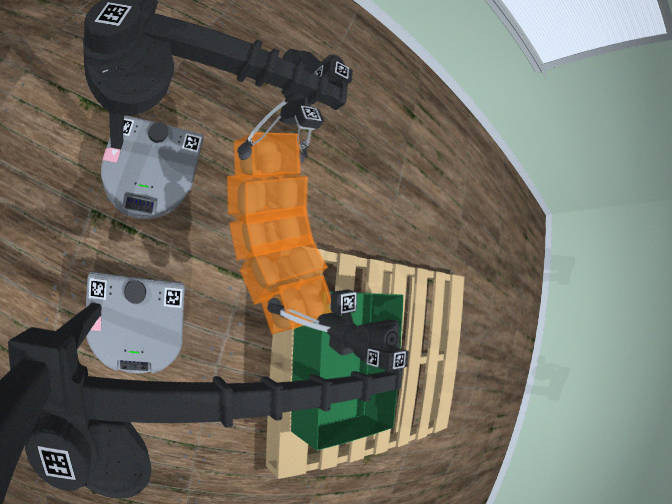

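Request:
{"api": "execute_actions", "payload": {"actions": [{"r1":{"joints":{"lift_m":0.69}},"r2":{"joints":{"lift_m":0.67}}}], "cameras": []}}

Request:
{"api": "execute_actions", "payload": {"actions": [{"r2":{"base":{"translate_m":-0.41}},"r1":{"base":{"translate_m":-0.41}}}], "cameras": []}}

Request:
{"api": "execute_actions", "payload": {"actions": [{"r2":{"joints":{"arm_m":0.32}},"r1":{"joints":{"arm_m":0.4}}}], "cameras": []}}

Request:
{"api": "execute_actions", "payload": {"actions": [{"r2":{"joints":{"arm_m":0.49}},"r1":{"joints":{"arm_m":0.515}}}], "cameras": ["r1_nav_camera","r2_nav_camera","r1_head_camera"]}}

Scene clock: 431.80 s.
r1.base_odometry: x=-0.095 y=+3.936 heading=-3.140 (m, m, rad; r1's odometry frame)
r1.turned_by_wheels: +0.000 (rad since the last result)
r1.turned_by_imu: +0.000 (rad since the last result)
r1.base_tilt: forward=+0.3 right=+0.2 (deg)
r1.lidar_m: 0.50 0.47 4.43 4.91 2.94 2.54 2.54 2.94 0.63 0.61 2.56 2.20
r1.head_depth_mm: 3306 2744 1986 1472 1372 - - / 3393 2731 1964 - 1341 1251 1139 / 3461 2761 2014 1704 1144 1250 1145 / 3532 2712 2013 1624 791 1240 1135 / 3664 2755 2124 1746 1407 835 1141 / 3579 2764 2143 1743 1485 817 1146 / 3240 2756 2141 1750 1487 795 1124
r1.base_status: not commanded
r1.joint_positions: lift_m=+0.689 arm_m=+0.280 wrist_yaw_rad=+1.725 wrist_pitch_rad=-1.279 wrist_roll_rad=-0.010 gripper_m=+0.111 head_pan_rad=-1.393 head_tilt_rad=-0.891
r1.joint_status: all done
r1.on_its_own: gripper_m is held at +0.110, not at your +0.085, by its stall guard, which is not easing now
r1.motor_effort: left_wheel=+6(6) right_wheel=-9(9) lift_m=+61(62) arm_m=+5(5) wrist_yaw_rad=-5(5) wrist_pitch_rad=+0(0) wrist_roll_rad=+4(4) gripper_m=-23(23) head_pan_rad=-3(3) head_tilt_rad=-3(3) (%)
r1.hand_pose: x=+0.0286 y=-0.4171 z=+0.5753 quat_wxyz=(+0.690, +0.704, -0.045, +0.159) (m; r1's base frame)
r1.wrist_depth_mm: 763 617 239 286 831 861 892 / 757 711 244 287 819 839 875 / 720 734 198 244 199 820 838 / - 735 205 234 650 796 828 / - - 145 155 627 659 795 / - 702 137 144 149 636 662 / - 680 130 137 138 - 620
r2.base_odometry: x=+2.772 y=-2.727 heading=+1.185 (m, m, rad; r2's odometry frame)
r2.turned_by_wheels: +0.000 (rad since the last result)
r2.turned_by_imu: +0.001 (rad since the last result)
r2.base_tilt: forward=-0.3 right=+0.0 (deg)
r2.lidar_m: 1.71 1.94 3.25 4.86 3.62 3.09 0.49 0.92 0.79 3.67 2.02 1.71
r2.head_depth_mm: 3751 3123 2262 909 906 1278 1091 / 3623 3110 2137 1634 918 1223 - / 3597 3061 2162 1575 1266 - 1094 / 3482 3149 2144 1650 1465 722 1116 / 3413 3143 2166 1780 1582 - 1120 / 3333 3149 2317 1832 1519 1267 1124 / 3293 3154 2339 1847 1523 1295 1122
r2.base_status: not commanded
r2.joint_positions: lift_m=+0.669 arm_m=+0.140 wrist_yaw_rad=-1.334 wrist_pitch_rad=-1.028 wrist_roll_rad=-0.005 gripper_m=+0.107 head_pan_rad=-1.907 head_tilt_rad=-0.791
r2.joint_status: all done
r2.on_its_own: gripper_m is held at +0.106, not at your +0.090, by its stall guard, which is not easing now
r2.motor_effort: left_wheel=-5(5) right_wheel=+6(6) lift_m=+51(55) arm_m=+1(1) wrist_yaw_rad=-7(7) wrist_pitch_rad=+8(8) wrist_roll_rad=+2(2) gripper_m=-20(21) head_pan_rad=+3(3) head_tilt_rad=-4(3) (%)
r2.hand_pose: x=-0.1300 y=-0.3109 z=+0.5758 quat_wxyz=(+0.270, -0.106, -0.698, -0.655) (m; r2's base frame)
r2.wrist_depth_mm: 617 818 544 343 707 672 828 / 781 665 575 315 632 634 634 / 752 723 239 297 237 645 737 / 802 786 686 253 742 726 735 / 768 760 740 180 222 700 687 / 755 719 704 166 191 - 649 / 694 680 671 195 193 - -
pictures: none
No camera images: the call's "cameras" was empty. Leave "cameras" out to get every camera's image.

Scene clock: 436.97 s.
r1.base_odometry: x=+0.315 y=+3.937 heading=-3.140 (m, m, rad; r1's odometry frame)
r1.turned_by_wheels: +0.000 (rad since the last result)
r1.turned_by_imu: +0.001 (rad since the last result)
r1.base_tilt: forward=+0.2 right=+0.3 (deg)
r1.lidar_m: 0.50 0.47 5.03 4.29 2.49 2.15 2.15 2.48 3.64 0.61 0.63 2.60
r1.head_depth_mm: 3229 2753 2153 1756 1530 - - / 3266 2759 1953 - 1374 1241 1141 / 3430 2725 1993 1722 1158 1246 1137 / 3412 2718 2018 1512 791 1247 1143 / 3577 2751 2003 1478 1345 829 1148 / 3667 2702 1923 1482 1230 811 1141 / 3626 2739 2128 1633 1260 794 1128
r1.base_status: done
r1.joint_positions: lift_m=+0.689 arm_m=+0.280 wrist_yaw_rad=+1.728 wrist_pitch_rad=-1.274 wrist_roll_rad=-0.014 gripper_m=+0.111 head_pan_rad=-1.393 head_tilt_rad=-0.891
r1.joint_status: not commanded
r1.on_its_own: gripper_m is held at +0.110, not at your +0.085, by its stall guard, which is not easing now
r1.motor_effort: left_wheel=+7(10) right_wheel=-11(14) lift_m=+61(60) arm_m=+5(5) wrist_yaw_rad=-8(9) wrist_pitch_rad=-2(2) wrist_roll_rad=+7(7) gripper_m=-23(24) head_pan_rad=-3(3) head_tilt_rad=-3(4) (%)
r1.hand_pose: x=+0.0298 y=-0.4167 z=+0.5756 quat_wxyz=(+0.690, +0.704, -0.044, +0.164) (m; r1's base frame)
r1.wrist_depth_mm: 753 618 239 261 833 561 889 / 744 679 245 282 687 618 599 / 731 738 200 243 201 672 695 / - 730 205 232 583 658 676 / - - 145 154 470 640 655 / - 702 137 144 150 628 630 / - 676 130 137 139 - 613
r2.base_odometry: x=+2.618 y=-3.107 heading=+1.185 (m, m, rad; r2's odometry frame)
r2.turned_by_wheels: +0.000 (rad since the last result)
r2.turned_by_imu: +0.000 (rad since the last result)
r2.base_tilt: forward=-0.3 right=+0.0 (deg)
r2.lidar_m: 2.11 2.39 3.99 4.94 3.15 2.68 0.50 3.05 0.67 0.64 2.50 2.11
r2.head_depth_mm: 3620 3057 2290 925 1396 1278 1088 / 3500 3082 2279 1633 914 1227 - / 3424 3131 2201 1544 911 - 1096 / 3393 3135 2140 1550 1429 730 1117 / 3333 3159 2183 1517 1434 - 1119 / 3238 3135 2323 1651 1430 1233 1121 / 3221 3198 2320 1721 1477 1288 1121
r2.base_status: done
r2.joint_positions: lift_m=+0.669 arm_m=+0.140 wrist_yaw_rad=-1.333 wrist_pitch_rad=-1.021 wrist_roll_rad=-0.011 gripper_m=+0.107 head_pan_rad=-1.907 head_tilt_rad=-0.791
r2.joint_status: not commanded
r2.on_its_own: gripper_m is held at +0.106, not at your +0.090, by its stall guard, which is not easing now
r2.motor_effort: left_wheel=-3(11) right_wheel=+6(8) lift_m=+50(51) arm_m=+1(1) wrist_yaw_rad=-8(8) wrist_pitch_rad=+6(9) wrist_roll_rad=+5(5) gripper_m=-21(21) head_pan_rad=+2(3) head_tilt_rad=-4(4) (%)
r2.hand_pose: x=-0.1317 y=-0.3114 z=+0.5766 quat_wxyz=(+0.275, -0.106, -0.697, -0.654) (m; r2's base frame)
r2.wrist_depth_mm: 686 774 335 343 887 691 839 / 700 754 285 317 646 655 647 / 725 721 239 285 236 656 751 / 679 575 610 251 746 718 706 / 641 519 744 181 221 719 683 / 615 497 688 167 193 - 633 / 594 585 665 195 193 - -
pictures: none
No camera images: the call's "cameras" was empty. Leave "cameras" out to get every camera's image.

Scene clock: 439.53 s.
r1.base_odometry: x=+0.315 y=+3.937 heading=-3.140 (m, m, rad; r1's odometry frame)
r1.turned_by_wheels: +0.000 (rad since the last result)
r1.turned_by_imu: +0.000 (rad since the last result)
r1.base_tilt: forward=+0.1 right=+0.3 (deg)
r1.lidar_m: 0.50 0.48 5.00 4.29 2.49 2.14 2.14 2.48 3.63 0.61 0.63 2.60
r1.head_depth_mm: 3210 2757 2168 1785 - - - / 3283 2750 2300 1623 1407 1247 1138 / 3439 2752 2103 1467 1201 1248 1145 / 3495 2747 2013 1506 904 1268 1141 / 3617 2731 2026 1472 924 1261 1142 / 3733 2731 1930 1487 928 1297 1138 / 3659 2739 2121 1642 910 1268 1138
r1.base_status: not commanded
r1.joint_positions: lift_m=+0.689 arm_m=+0.400 wrist_yaw_rad=+1.720 wrist_pitch_rad=-1.290 wrist_roll_rad=-0.001 gripper_m=+0.111 head_pan_rad=-1.393 head_tilt_rad=-0.891
r1.joint_status: all done
r1.on_its_own: gripper_m is held at +0.110, not at your +0.085, by its stall guard, which is not easing now
r1.motor_effort: left_wheel=+6(7) right_wheel=-9(12) lift_m=+60(61) arm_m=+6(11) wrist_yaw_rad=-2(9) wrist_pitch_rad=+3(3) wrist_roll_rad=+0(7) gripper_m=-22(24) head_pan_rad=-2(3) head_tilt_rad=-3(3) (%)
r1.hand_pose: x=+0.0260 y=-0.5376 z=+0.5748 quat_wxyz=(+0.691, +0.705, -0.046, +0.151) (m; r1's base frame)
r1.wrist_depth_mm: 651 677 242 292 255 573 539 / 739 751 224 291 661 676 615 / 724 743 197 257 206 675 630 / - 725 227 233 204 655 599 / - 715 148 157 635 635 574 / - 692 138 146 151 630 542 / 667 679 130 137 137 - 517
r2.base_odometry: x=+2.618 y=-3.107 heading=+1.185 (m, m, rad; r2's odometry frame)
r2.turned_by_wheels: +0.000 (rad since the last result)
r2.turned_by_imu: +0.000 (rad since the last result)
r2.base_tilt: forward=-0.3 right=+0.1 (deg)
r2.lidar_m: 2.11 2.39 4.01 4.96 3.15 2.68 0.50 3.04 0.67 0.64 2.50 2.11
r2.head_depth_mm: 3557 3079 854 1750 1444 1276 1089 / 3537 3110 2198 1001 1390 1276 - / 3471 3112 2203 1537 1006 - 1094 / 3388 3147 2158 1546 977 1258 1117 / 3311 3108 2155 1783 1005 1250 1122 / 3311 3130 2326 1793 1340 1232 1117 / 3192 3167 2332 1714 1479 1289 1123
r2.base_status: not commanded
r2.joint_positions: lift_m=+0.669 arm_m=+0.320 wrist_yaw_rad=-1.338 wrist_pitch_rad=-1.038 wrist_roll_rad=-0.005 gripper_m=+0.107 head_pan_rad=-1.907 head_tilt_rad=-0.791
r2.joint_status: all done
r2.on_its_own: gripper_m is held at +0.106, not at your +0.090, by its stall guard, which is not easing now
r2.motor_effort: left_wheel=-5(5) right_wheel=+6(6) lift_m=+51(51) arm_m=+4(2) wrist_yaw_rad=-4(8) wrist_pitch_rad=+12(11) wrist_roll_rad=+2(5) gripper_m=-19(20) head_pan_rad=+3(3) head_tilt_rad=-3(4) (%)
r2.hand_pose: x=-0.1279 y=-0.4898 z=+0.5747 quat_wxyz=(+0.266, -0.103, -0.698, -0.656) (m; r2's base frame)
r2.wrist_depth_mm: 837 710 701 343 289 860 658 / 600 714 709 319 284 666 643 / 563 700 670 291 244 704 617 / 558 654 629 254 238 737 701 / 563 631 578 185 697 706 674 / 601 603 442 168 199 679 - / 591 626 558 188 189 635 -
pictures: none
No camera images: the call's "cameras" was empty. Leave "cameras" out to get every camera's image.

Scene clock: 442.03 s.
r1.base_odometry: x=+0.315 y=+3.937 heading=-3.140 (m, m, rad; r1's odometry frame)
r1.turned_by_wheels: +0.000 (rad since the last result)
r1.turned_by_imu: +0.000 (rad since the last result)
r1.base_tilt: forward=+0.1 right=+0.3 (deg)
r1.lidar_m: 0.50 0.48 5.03 4.31 2.49 2.15 2.15 2.48 3.63 0.61 0.63 2.60
r1.head_depth_mm: 3253 2728 2151 1813 - - - / 3254 2748 - 1633 1414 1254 1142 / 3395 2745 - 1391 1217 1248 1136 / 3502 2728 2007 1011 1223 1276 1141 / 3568 2762 2001 1431 1159 1262 1143 / 3641 2748 1938 1398 1170 1293 1141 / 3613 2735 2151 1370 1238 1290 1138
r1.base_status: not commanded
r1.joint_positions: lift_m=+0.689 arm_m=+0.515 wrist_yaw_rad=+1.703 wrist_pitch_rad=-1.295 wrist_roll_rad=+0.027 gripper_m=+0.111 head_pan_rad=-1.393 head_tilt_rad=-0.891
r1.joint_status: all done
r1.on_its_own: gripper_m is held at +0.110, not at your +0.085, by its stall guard, which is not easing now; wrist_yaw_rad is at rest, and its effort (+17) is outside its rest range (-12 to +12)
r1.motor_effort: left_wheel=+4(6) right_wheel=-6(9) lift_m=+61(61) arm_m=+4(5) wrist_yaw_rad=+17(17) wrist_pitch_rad=+4(4) wrist_roll_rad=-13(13) gripper_m=-24(24) head_pan_rad=-3(3) head_tilt_rad=-3(3) (%)
r1.hand_pose: x=+0.0249 y=-0.6538 z=+0.5746 quat_wxyz=(+0.692, +0.707, -0.060, +0.134) (m; r1's base frame)
r1.wrist_depth_mm: 673 784 247 299 257 589 545 / 744 757 234 295 258 672 576 / 728 740 199 269 215 654 544 / 727 724 230 241 200 640 658 / 706 714 152 160 619 611 645 / - 695 139 147 152 527 633 / 673 680 130 137 137 - 621
r2.base_odometry: x=+2.618 y=-3.107 heading=+1.185 (m, m, rad; r2's odometry frame)
r2.turned_by_wheels: +0.000 (rad since the last result)
r2.turned_by_imu: +0.000 (rad since the last result)
r2.base_tilt: forward=-0.2 right=+0.0 (deg)
r2.lidar_m: 2.11 2.39 4.02 4.95 3.14 2.68 0.50 3.03 0.67 0.64 2.49 2.11
r2.head_depth_mm: 3551 3053 2280 1792 1459 1277 1093 / 3556 3095 965 1469 1400 1282 - / 3479 3117 2172 1099 1319 - 1096 / 3416 3116 2146 1500 1225 1248 1114 / 3353 3121 2194 1485 1158 1250 1122 / 3286 3177 2412 1520 1367 1237 1122 / 3180 3197 2313 1684 1473 1286 1119
r2.base_status: not commanded
r2.joint_positions: lift_m=+0.669 arm_m=+0.490 wrist_yaw_rad=-1.351 wrist_pitch_rad=-1.047 wrist_roll_rad=+0.010 gripper_m=+0.107 head_pan_rad=-1.907 head_tilt_rad=-0.791
r2.joint_status: all done
r2.on_its_own: gripper_m is held at +0.106, not at your +0.090, by its stall guard, which is not easing now; wrist_yaw_rad is at rest, and its effort (+13) is outside its rest range (-12 to +12)
r2.motor_effort: left_wheel=-11(10) right_wheel=+7(7) lift_m=+51(51) arm_m=+5(7) wrist_yaw_rad=+13(13) wrist_pitch_rad=+14(14) wrist_roll_rad=-3(3) gripper_m=-22(21) head_pan_rad=+3(3) head_tilt_rad=-4(4) (%)
r2.hand_pose: x=-0.1261 y=-0.6577 z=+0.5737 quat_wxyz=(+0.253, -0.110, -0.700, -0.659) (m; r2's base frame)
r2.wrist_depth_mm: 853 796 713 338 328 861 814 / 807 641 705 292 275 820 625 / 730 606 679 292 260 764 644 / 700 549 635 259 228 712 709 / 645 564 620 190 694 705 676 / 616 528 579 171 196 643 - / 584 626 568 184 184 631 613
pictures: r1_head_camera (sideways: a quarter turn clockwise sets it upright), r1_nav_camera (sideways: a quarter turn counterclockwise sets it upright), r2_nav_camera (sideways: a quarter turn counterclockwise sets it upright)
camera_calibration (this result's frames):
r1_head_camera: T_world_to_cam=[[-0.0822107, 0.723741, -0.685157, 0.91108], [0.993809, 0.111085, -0.00190483, -0.00135554], [0.074732, -0.681072, -0.728393, 0.905282], [0, 0, 0, 1]] pos_world=[0.00859415, -0.0426728, 1.28363]
r1_nav_camera: T_world_to_cam=[[0.0928412, -0.817903, 0.567816, -0.697854], [-0.987256, -0.149647, -0.0541345, 0.127078], [0.129248, -0.555554, -0.821374, 1.01771], [0, 0, 0, 1]] pos_world=[0.0587109, 0.0136301, 1.23905]
r2_nav_camera: T_world_to_cam=[[-0.248852, -0.630297, 0.73539, -0.903209], [-0.931977, 0.362486, -0.00469246, 0.0598882], [-0.263611, -0.686534, -0.677628, 0.846385], [0, 0, 0, 1]] pos_world=[0.0541647, -0.00992725, 1.23803]
Images, in order (width x height): r1_head_camera 896x504, r1_nav_camera 672x504, r2_nav_camera 672x504.

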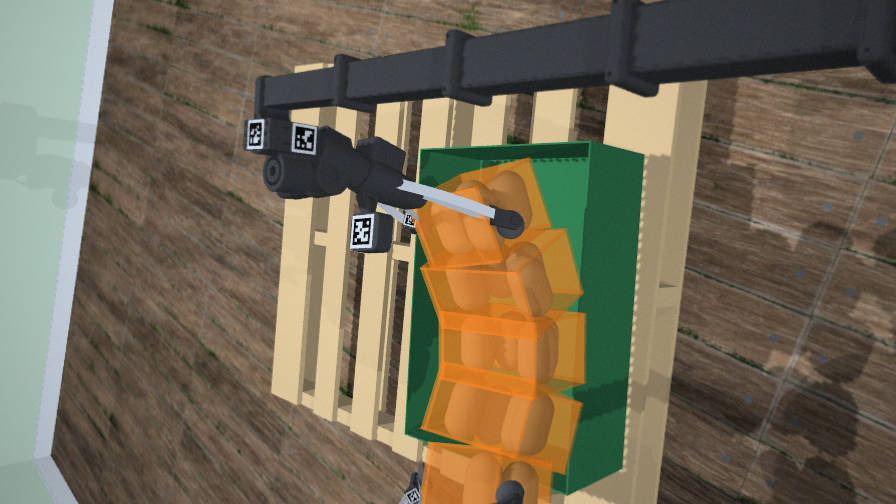

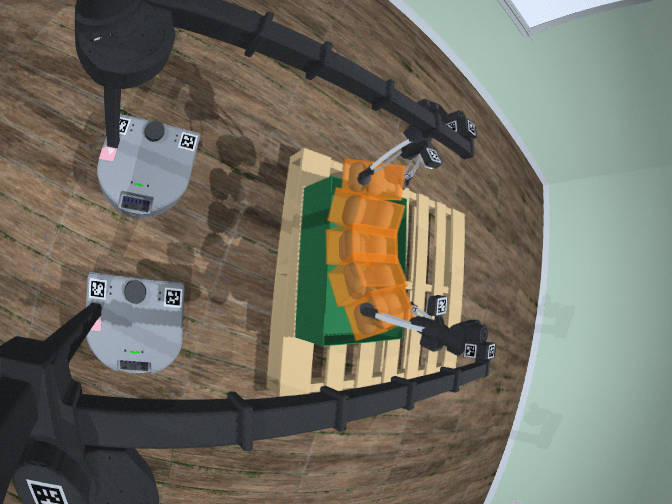

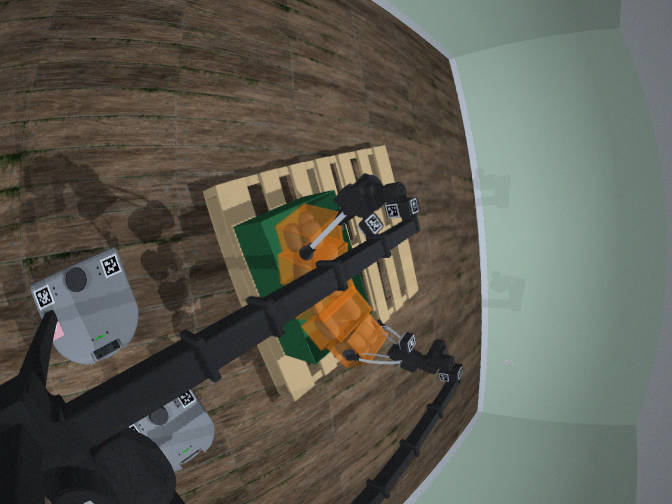

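Request:
{"api": "execute_actions", "payload": {"actions": [{"r2":{"base":{"translate_m":-0.04}},"r1":{"base":{"translate_m":-0.04}}}], "cameras": []}}

Request:
{"api": "execute_actions", "payload": {"actions": [{"r2":{"joints":{"lift_m":0.55}},"r1":{"joints":{"lift_m":0.57}}}], "cameras": ["r1_nav_camera","r2_nav_camera","r2_wrist_camera","r1_wrist_camera"]}}

Scene clock: 450.00 s.
r1.base_odometry: x=+0.355 y=+3.937 heading=-3.140 (m, m, rad; r1's odometry frame)
r1.turned_by_wheels: +0.000 (rad since the last result)
r1.turned_by_imu: +0.001 (rad since the last result)
r1.base_tilt: forward=+0.3 right=+0.5 (deg)
r1.lidar_m: 0.50 0.48 5.04 4.22 2.44 2.11 2.11 2.44 3.63 0.61 0.63 2.63
r1.head_depth_mm: 3195 2751 2136 1803 - - - / 3304 2733 - 1630 1398 1250 1147 / 3366 2728 - 1495 1287 1249 1144 / 3463 2739 2001 1010 1229 1263 1137 / 3646 2739 2011 1419 1155 1266 1144 / 3645 2705 1937 1404 1178 1293 1133 / 3707 2692 2141 1397 1206 1297 1141
r1.base_status: done
r1.joint_positions: lift_m=+0.689 arm_m=+0.515 wrist_yaw_rad=+1.703 wrist_pitch_rad=-1.296 wrist_roll_rad=+0.027 gripper_m=+0.111 head_pan_rad=-1.393 head_tilt_rad=-0.891
r1.joint_status: not commanded
r1.on_its_own: gripper_m is held at +0.110, not at your +0.085, by its stall guard, which is not easing now; wrist_yaw_rad is at rest, and its effort (+17) is outside its rest range (-12 to +12)
r1.motor_effort: left_wheel=+4(4) right_wheel=-5(11) lift_m=+61(61) arm_m=+4(4) wrist_yaw_rad=+17(17) wrist_pitch_rad=+5(5) wrist_roll_rad=-13(13) gripper_m=-24(24) head_pan_rad=-3(3) head_tilt_rad=-3(3) (%)
r1.hand_pose: x=+0.0246 y=-0.6538 z=+0.5745 quat_wxyz=(+0.692, +0.707, -0.059, +0.133) (m; r1's base frame)
r1.wrist_depth_mm: 668 765 246 297 258 648 569 / 758 757 232 292 257 679 577 / 730 738 198 268 216 658 543 / 724 730 231 241 199 633 656 / 712 717 152 160 623 614 651 / - 697 139 147 153 523 637 / 670 679 130 138 136 - 629
r2.base_odometry: x=+2.603 y=-3.144 heading=+1.184 (m, m, rad; r2's odometry frame)
r2.turned_by_wheels: +0.000 (rad since the last result)
r2.turned_by_imu: +0.000 (rad since the last result)
r2.base_tilt: forward=-0.3 right=+0.0 (deg)
r2.lidar_m: 2.15 2.43 4.08 4.96 3.11 2.64 0.50 2.99 0.67 0.64 2.54 2.15
r2.head_depth_mm: 3563 3059 2283 1804 1462 1270 1093 / 3498 3102 965 1593 1418 1275 - / 3506 3084 2286 1116 1326 - 1095 / 3418 3111 2146 1506 1232 1258 1119 / 3330 3138 2194 1497 1165 1263 1114 / 3209 3122 2402 1469 1363 1227 1123 / 3183 3146 2322 1673 1447 1245 1127
r2.base_status: done
r2.joint_positions: lift_m=+0.669 arm_m=+0.490 wrist_yaw_rad=-1.351 wrist_pitch_rad=-1.047 wrist_roll_rad=+0.010 gripper_m=+0.107 head_pan_rad=-1.907 head_tilt_rad=-0.791
r2.joint_status: not commanded
r2.on_its_own: gripper_m is held at +0.106, not at your +0.090, by its stall guard, which is not easing now; wrist_yaw_rad is at rest, and its effort (+14) is outside its rest range (-12 to +12)
r2.motor_effort: left_wheel=-12(17) right_wheel=+9(10) lift_m=+50(51) arm_m=+5(5) wrist_yaw_rad=+14(13) wrist_pitch_rad=+14(14) wrist_roll_rad=-3(3) gripper_m=-22(20) head_pan_rad=+3(3) head_tilt_rad=-4(4) (%)
r2.hand_pose: x=-0.1260 y=-0.6577 z=+0.5736 quat_wxyz=(+0.253, -0.110, -0.700, -0.659) (m; r2's base frame)
r2.wrist_depth_mm: 829 803 652 341 330 845 666 / 773 637 730 291 273 811 619 / 727 594 684 291 259 746 640 / 696 551 630 258 227 726 709 / 666 558 603 190 675 690 665 / 619 516 587 170 197 650 - / 583 501 475 184 184 624 620
pictures: none
No camera images: the call's "cameras" was empty. Leave "cameras" out to get every camera's image.

Scene clock: 451.93 s.
r1.base_odometry: x=+0.355 y=+3.937 heading=-3.140 (m, m, rad; r1's odometry frame)
r1.turned_by_wheels: -0.001 (rad since the last result)
r1.turned_by_imu: -0.001 (rad since the last result)
r1.base_tilt: forward=+0.1 right=+0.4 (deg)
r1.lidar_m: 0.50 0.48 5.02 4.23 2.44 2.11 2.11 2.43 3.63 0.61 0.63 2.63
r1.head_depth_mm: 3194 2768 2141 1769 1484 1282 1166 / 3222 2737 1970 1613 1410 1252 1137 / 3384 2726 2058 1507 1237 1249 1145 / 3438 2724 2010 1504 1130 1270 1140 / 3569 2712 2002 1472 1142 1269 1141 / 3717 2733 1927 1494 1163 1296 1140 / 3638 2736 2123 1460 1181 1285 1138
r1.base_status: not commanded
r1.joint_positions: lift_m=+0.570 arm_m=+0.515 wrist_yaw_rad=+1.701 wrist_pitch_rad=-1.330 wrist_roll_rad=+0.029 gripper_m=+0.111 head_pan_rad=-1.393 head_tilt_rad=-0.891
r1.joint_status: all done
r1.on_its_own: gripper_m is held at +0.110, not at your +0.085, by its stall guard, which is not easing now; wrist_yaw_rad is at rest, and its effort (+19) is outside its rest range (-12 to +12)
r1.motor_effort: left_wheel=-7(7) right_wheel=+10(10) lift_m=+30(54) arm_m=+3(4) wrist_yaw_rad=+19(19) wrist_pitch_rad=+14(14) wrist_roll_rad=-15(15) gripper_m=-25(24) head_pan_rad=-3(3) head_tilt_rad=-3(3) (%)
r1.hand_pose: x=+0.0160 y=-0.6551 z=+0.4542 quat_wxyz=(+0.695, +0.708, -0.049, +0.120) (m; r1's base frame)
r1.wrist_depth_mm: 628 638 221 255 220 540 507 / 616 621 192 271 212 532 482 / 607 608 183 239 193 528 460 / 592 605 226 233 191 514 437 / 589 599 152 160 499 504 421 / - 591 139 146 151 500 402 / 565 570 130 137 137 - 389
r2.base_odometry: x=+2.603 y=-3.144 heading=+1.185 (m, m, rad; r2's odometry frame)
r2.turned_by_wheels: +0.000 (rad since the last result)
r2.turned_by_imu: +0.001 (rad since the last result)
r2.base_tilt: forward=-0.3 right=-0.1 (deg)
r2.lidar_m: 2.15 2.44 4.10 4.95 3.12 2.64 0.50 2.98 0.67 0.64 2.54 2.15
r2.head_depth_mm: 3627 3131 2102 1815 1451 1276 1088 / 3503 3120 1025 1405 1422 1269 1129 / 3491 3096 2283 1212 1320 1318 - / 3412 3100 2149 1549 1194 1259 1120 / 3312 3156 2179 1539 1141 1263 1117 / 3312 3150 2299 - 1369 1234 1124 / 3225 3189 2340 1709 1436 1243 1124
r2.base_status: not commanded
r2.joint_positions: lift_m=+0.550 arm_m=+0.490 wrist_yaw_rad=-1.351 wrist_pitch_rad=-1.056 wrist_roll_rad=+0.010 gripper_m=+0.107 head_pan_rad=-1.907 head_tilt_rad=-0.791
r2.joint_status: all done
r2.on_its_own: gripper_m is held at +0.106, not at your +0.090, by its stall guard, which is not easing now; wrist_yaw_rad is at rest, and its effort (+14) is outside its rest range (-12 to +12)
r2.motor_effort: left_wheel=-2(12) right_wheel=-1(9) lift_m=+21(43) arm_m=+5(5) wrist_yaw_rad=+14(13) wrist_pitch_rad=+16(17) wrist_roll_rad=-3(3) gripper_m=-21(21) head_pan_rad=+3(3) head_tilt_rad=-4(4) (%)
r2.hand_pose: x=-0.1241 y=-0.6573 z=+0.4541 quat_wxyz=(+0.250, -0.107, -0.700, -0.660) (m; r2's base frame)
r2.wrist_depth_mm: 673 514 619 292 238 699 619 / 433 521 586 289 251 673 612 / 409 547 545 260 222 641 616 / 393 526 511 249 222 601 585 / 400 513 493 186 586 591 578 / 411 483 470 167 194 555 541 / 357 355 415 183 184 539 521
pictures: r1_nav_camera (sideways: a quarter turn counterclockwise sets it upright), r1_wrist_camera, r2_nav_camera (sideways: a quarter turn counterclockwise sets it upright), r2_wrist_camera
camera_calibration (this result's frames):
r1_nav_camera: T_world_to_cam=[[0.0928413, -0.817903, 0.567816, -0.697854], [-0.987256, -0.149647, -0.0541345, 0.127078], [0.129249, -0.555554, -0.821374, 1.01771], [0, 0, 0, 1]] pos_world=[0.0587109, 0.0136302, 1.23905]
r1_wrist_camera: T_world_to_cam=[[0.225461, -0.971069, 0.0786878, -0.691465], [-0.969249, -0.231745, -0.0827672, -0.0568906], [0.0986082, -0.0576073, -0.993458, 0.573281], [0, 0, 0, 1]] pos_world=[0.044227, -0.65162, 0.619231]
r2_nav_camera: T_world_to_cam=[[-0.248852, -0.630297, 0.73539, -0.903209], [-0.931977, 0.362486, -0.00469246, 0.0598882], [-0.263611, -0.686534, -0.677628, 0.846385], [0, 0, 0, 1]] pos_world=[0.0541647, -0.00992725, 1.23803]
r2_wrist_camera: T_world_to_cam=[[-0.135156, 0.988899, -0.0617436, 0.672905], [0.942064, 0.108947, -0.317247, 0.36268], [-0.306999, -0.101044, -0.946331, 0.491907], [0, 0, 0, 1]] pos_world=[-0.0997061, -0.655243, 0.622113]
Images, in order (width x height): r1_nav_camera 672x504, r1_wrist_camera 644x364, r2_nav_camera 672x504, r2_wrist_camera 644x364.

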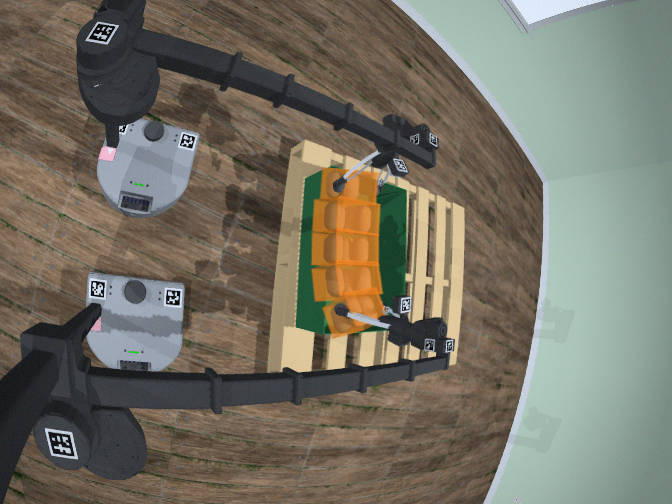

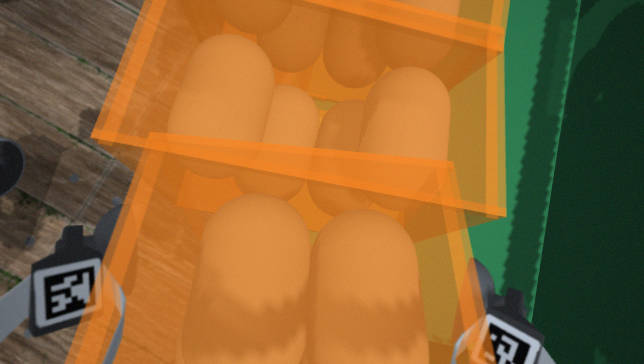

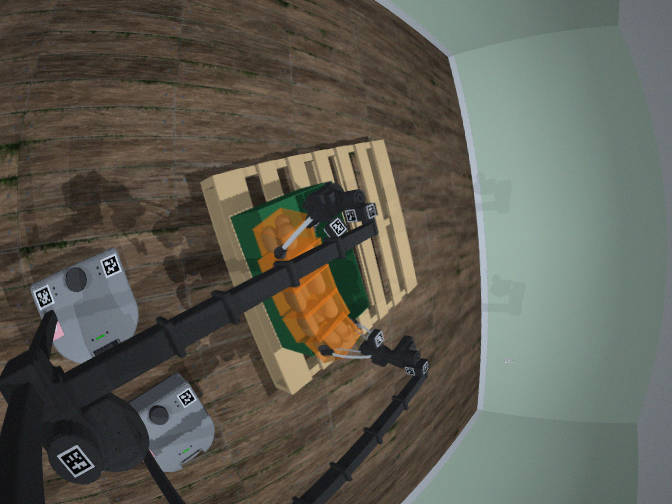

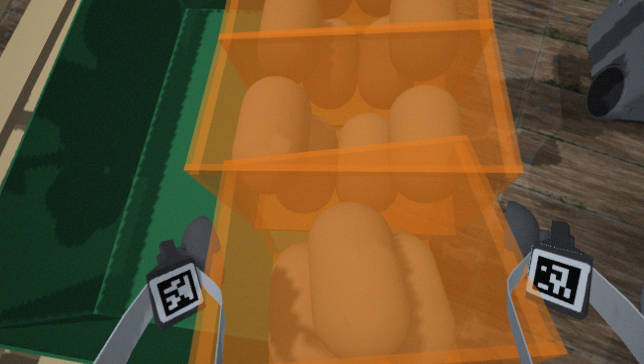

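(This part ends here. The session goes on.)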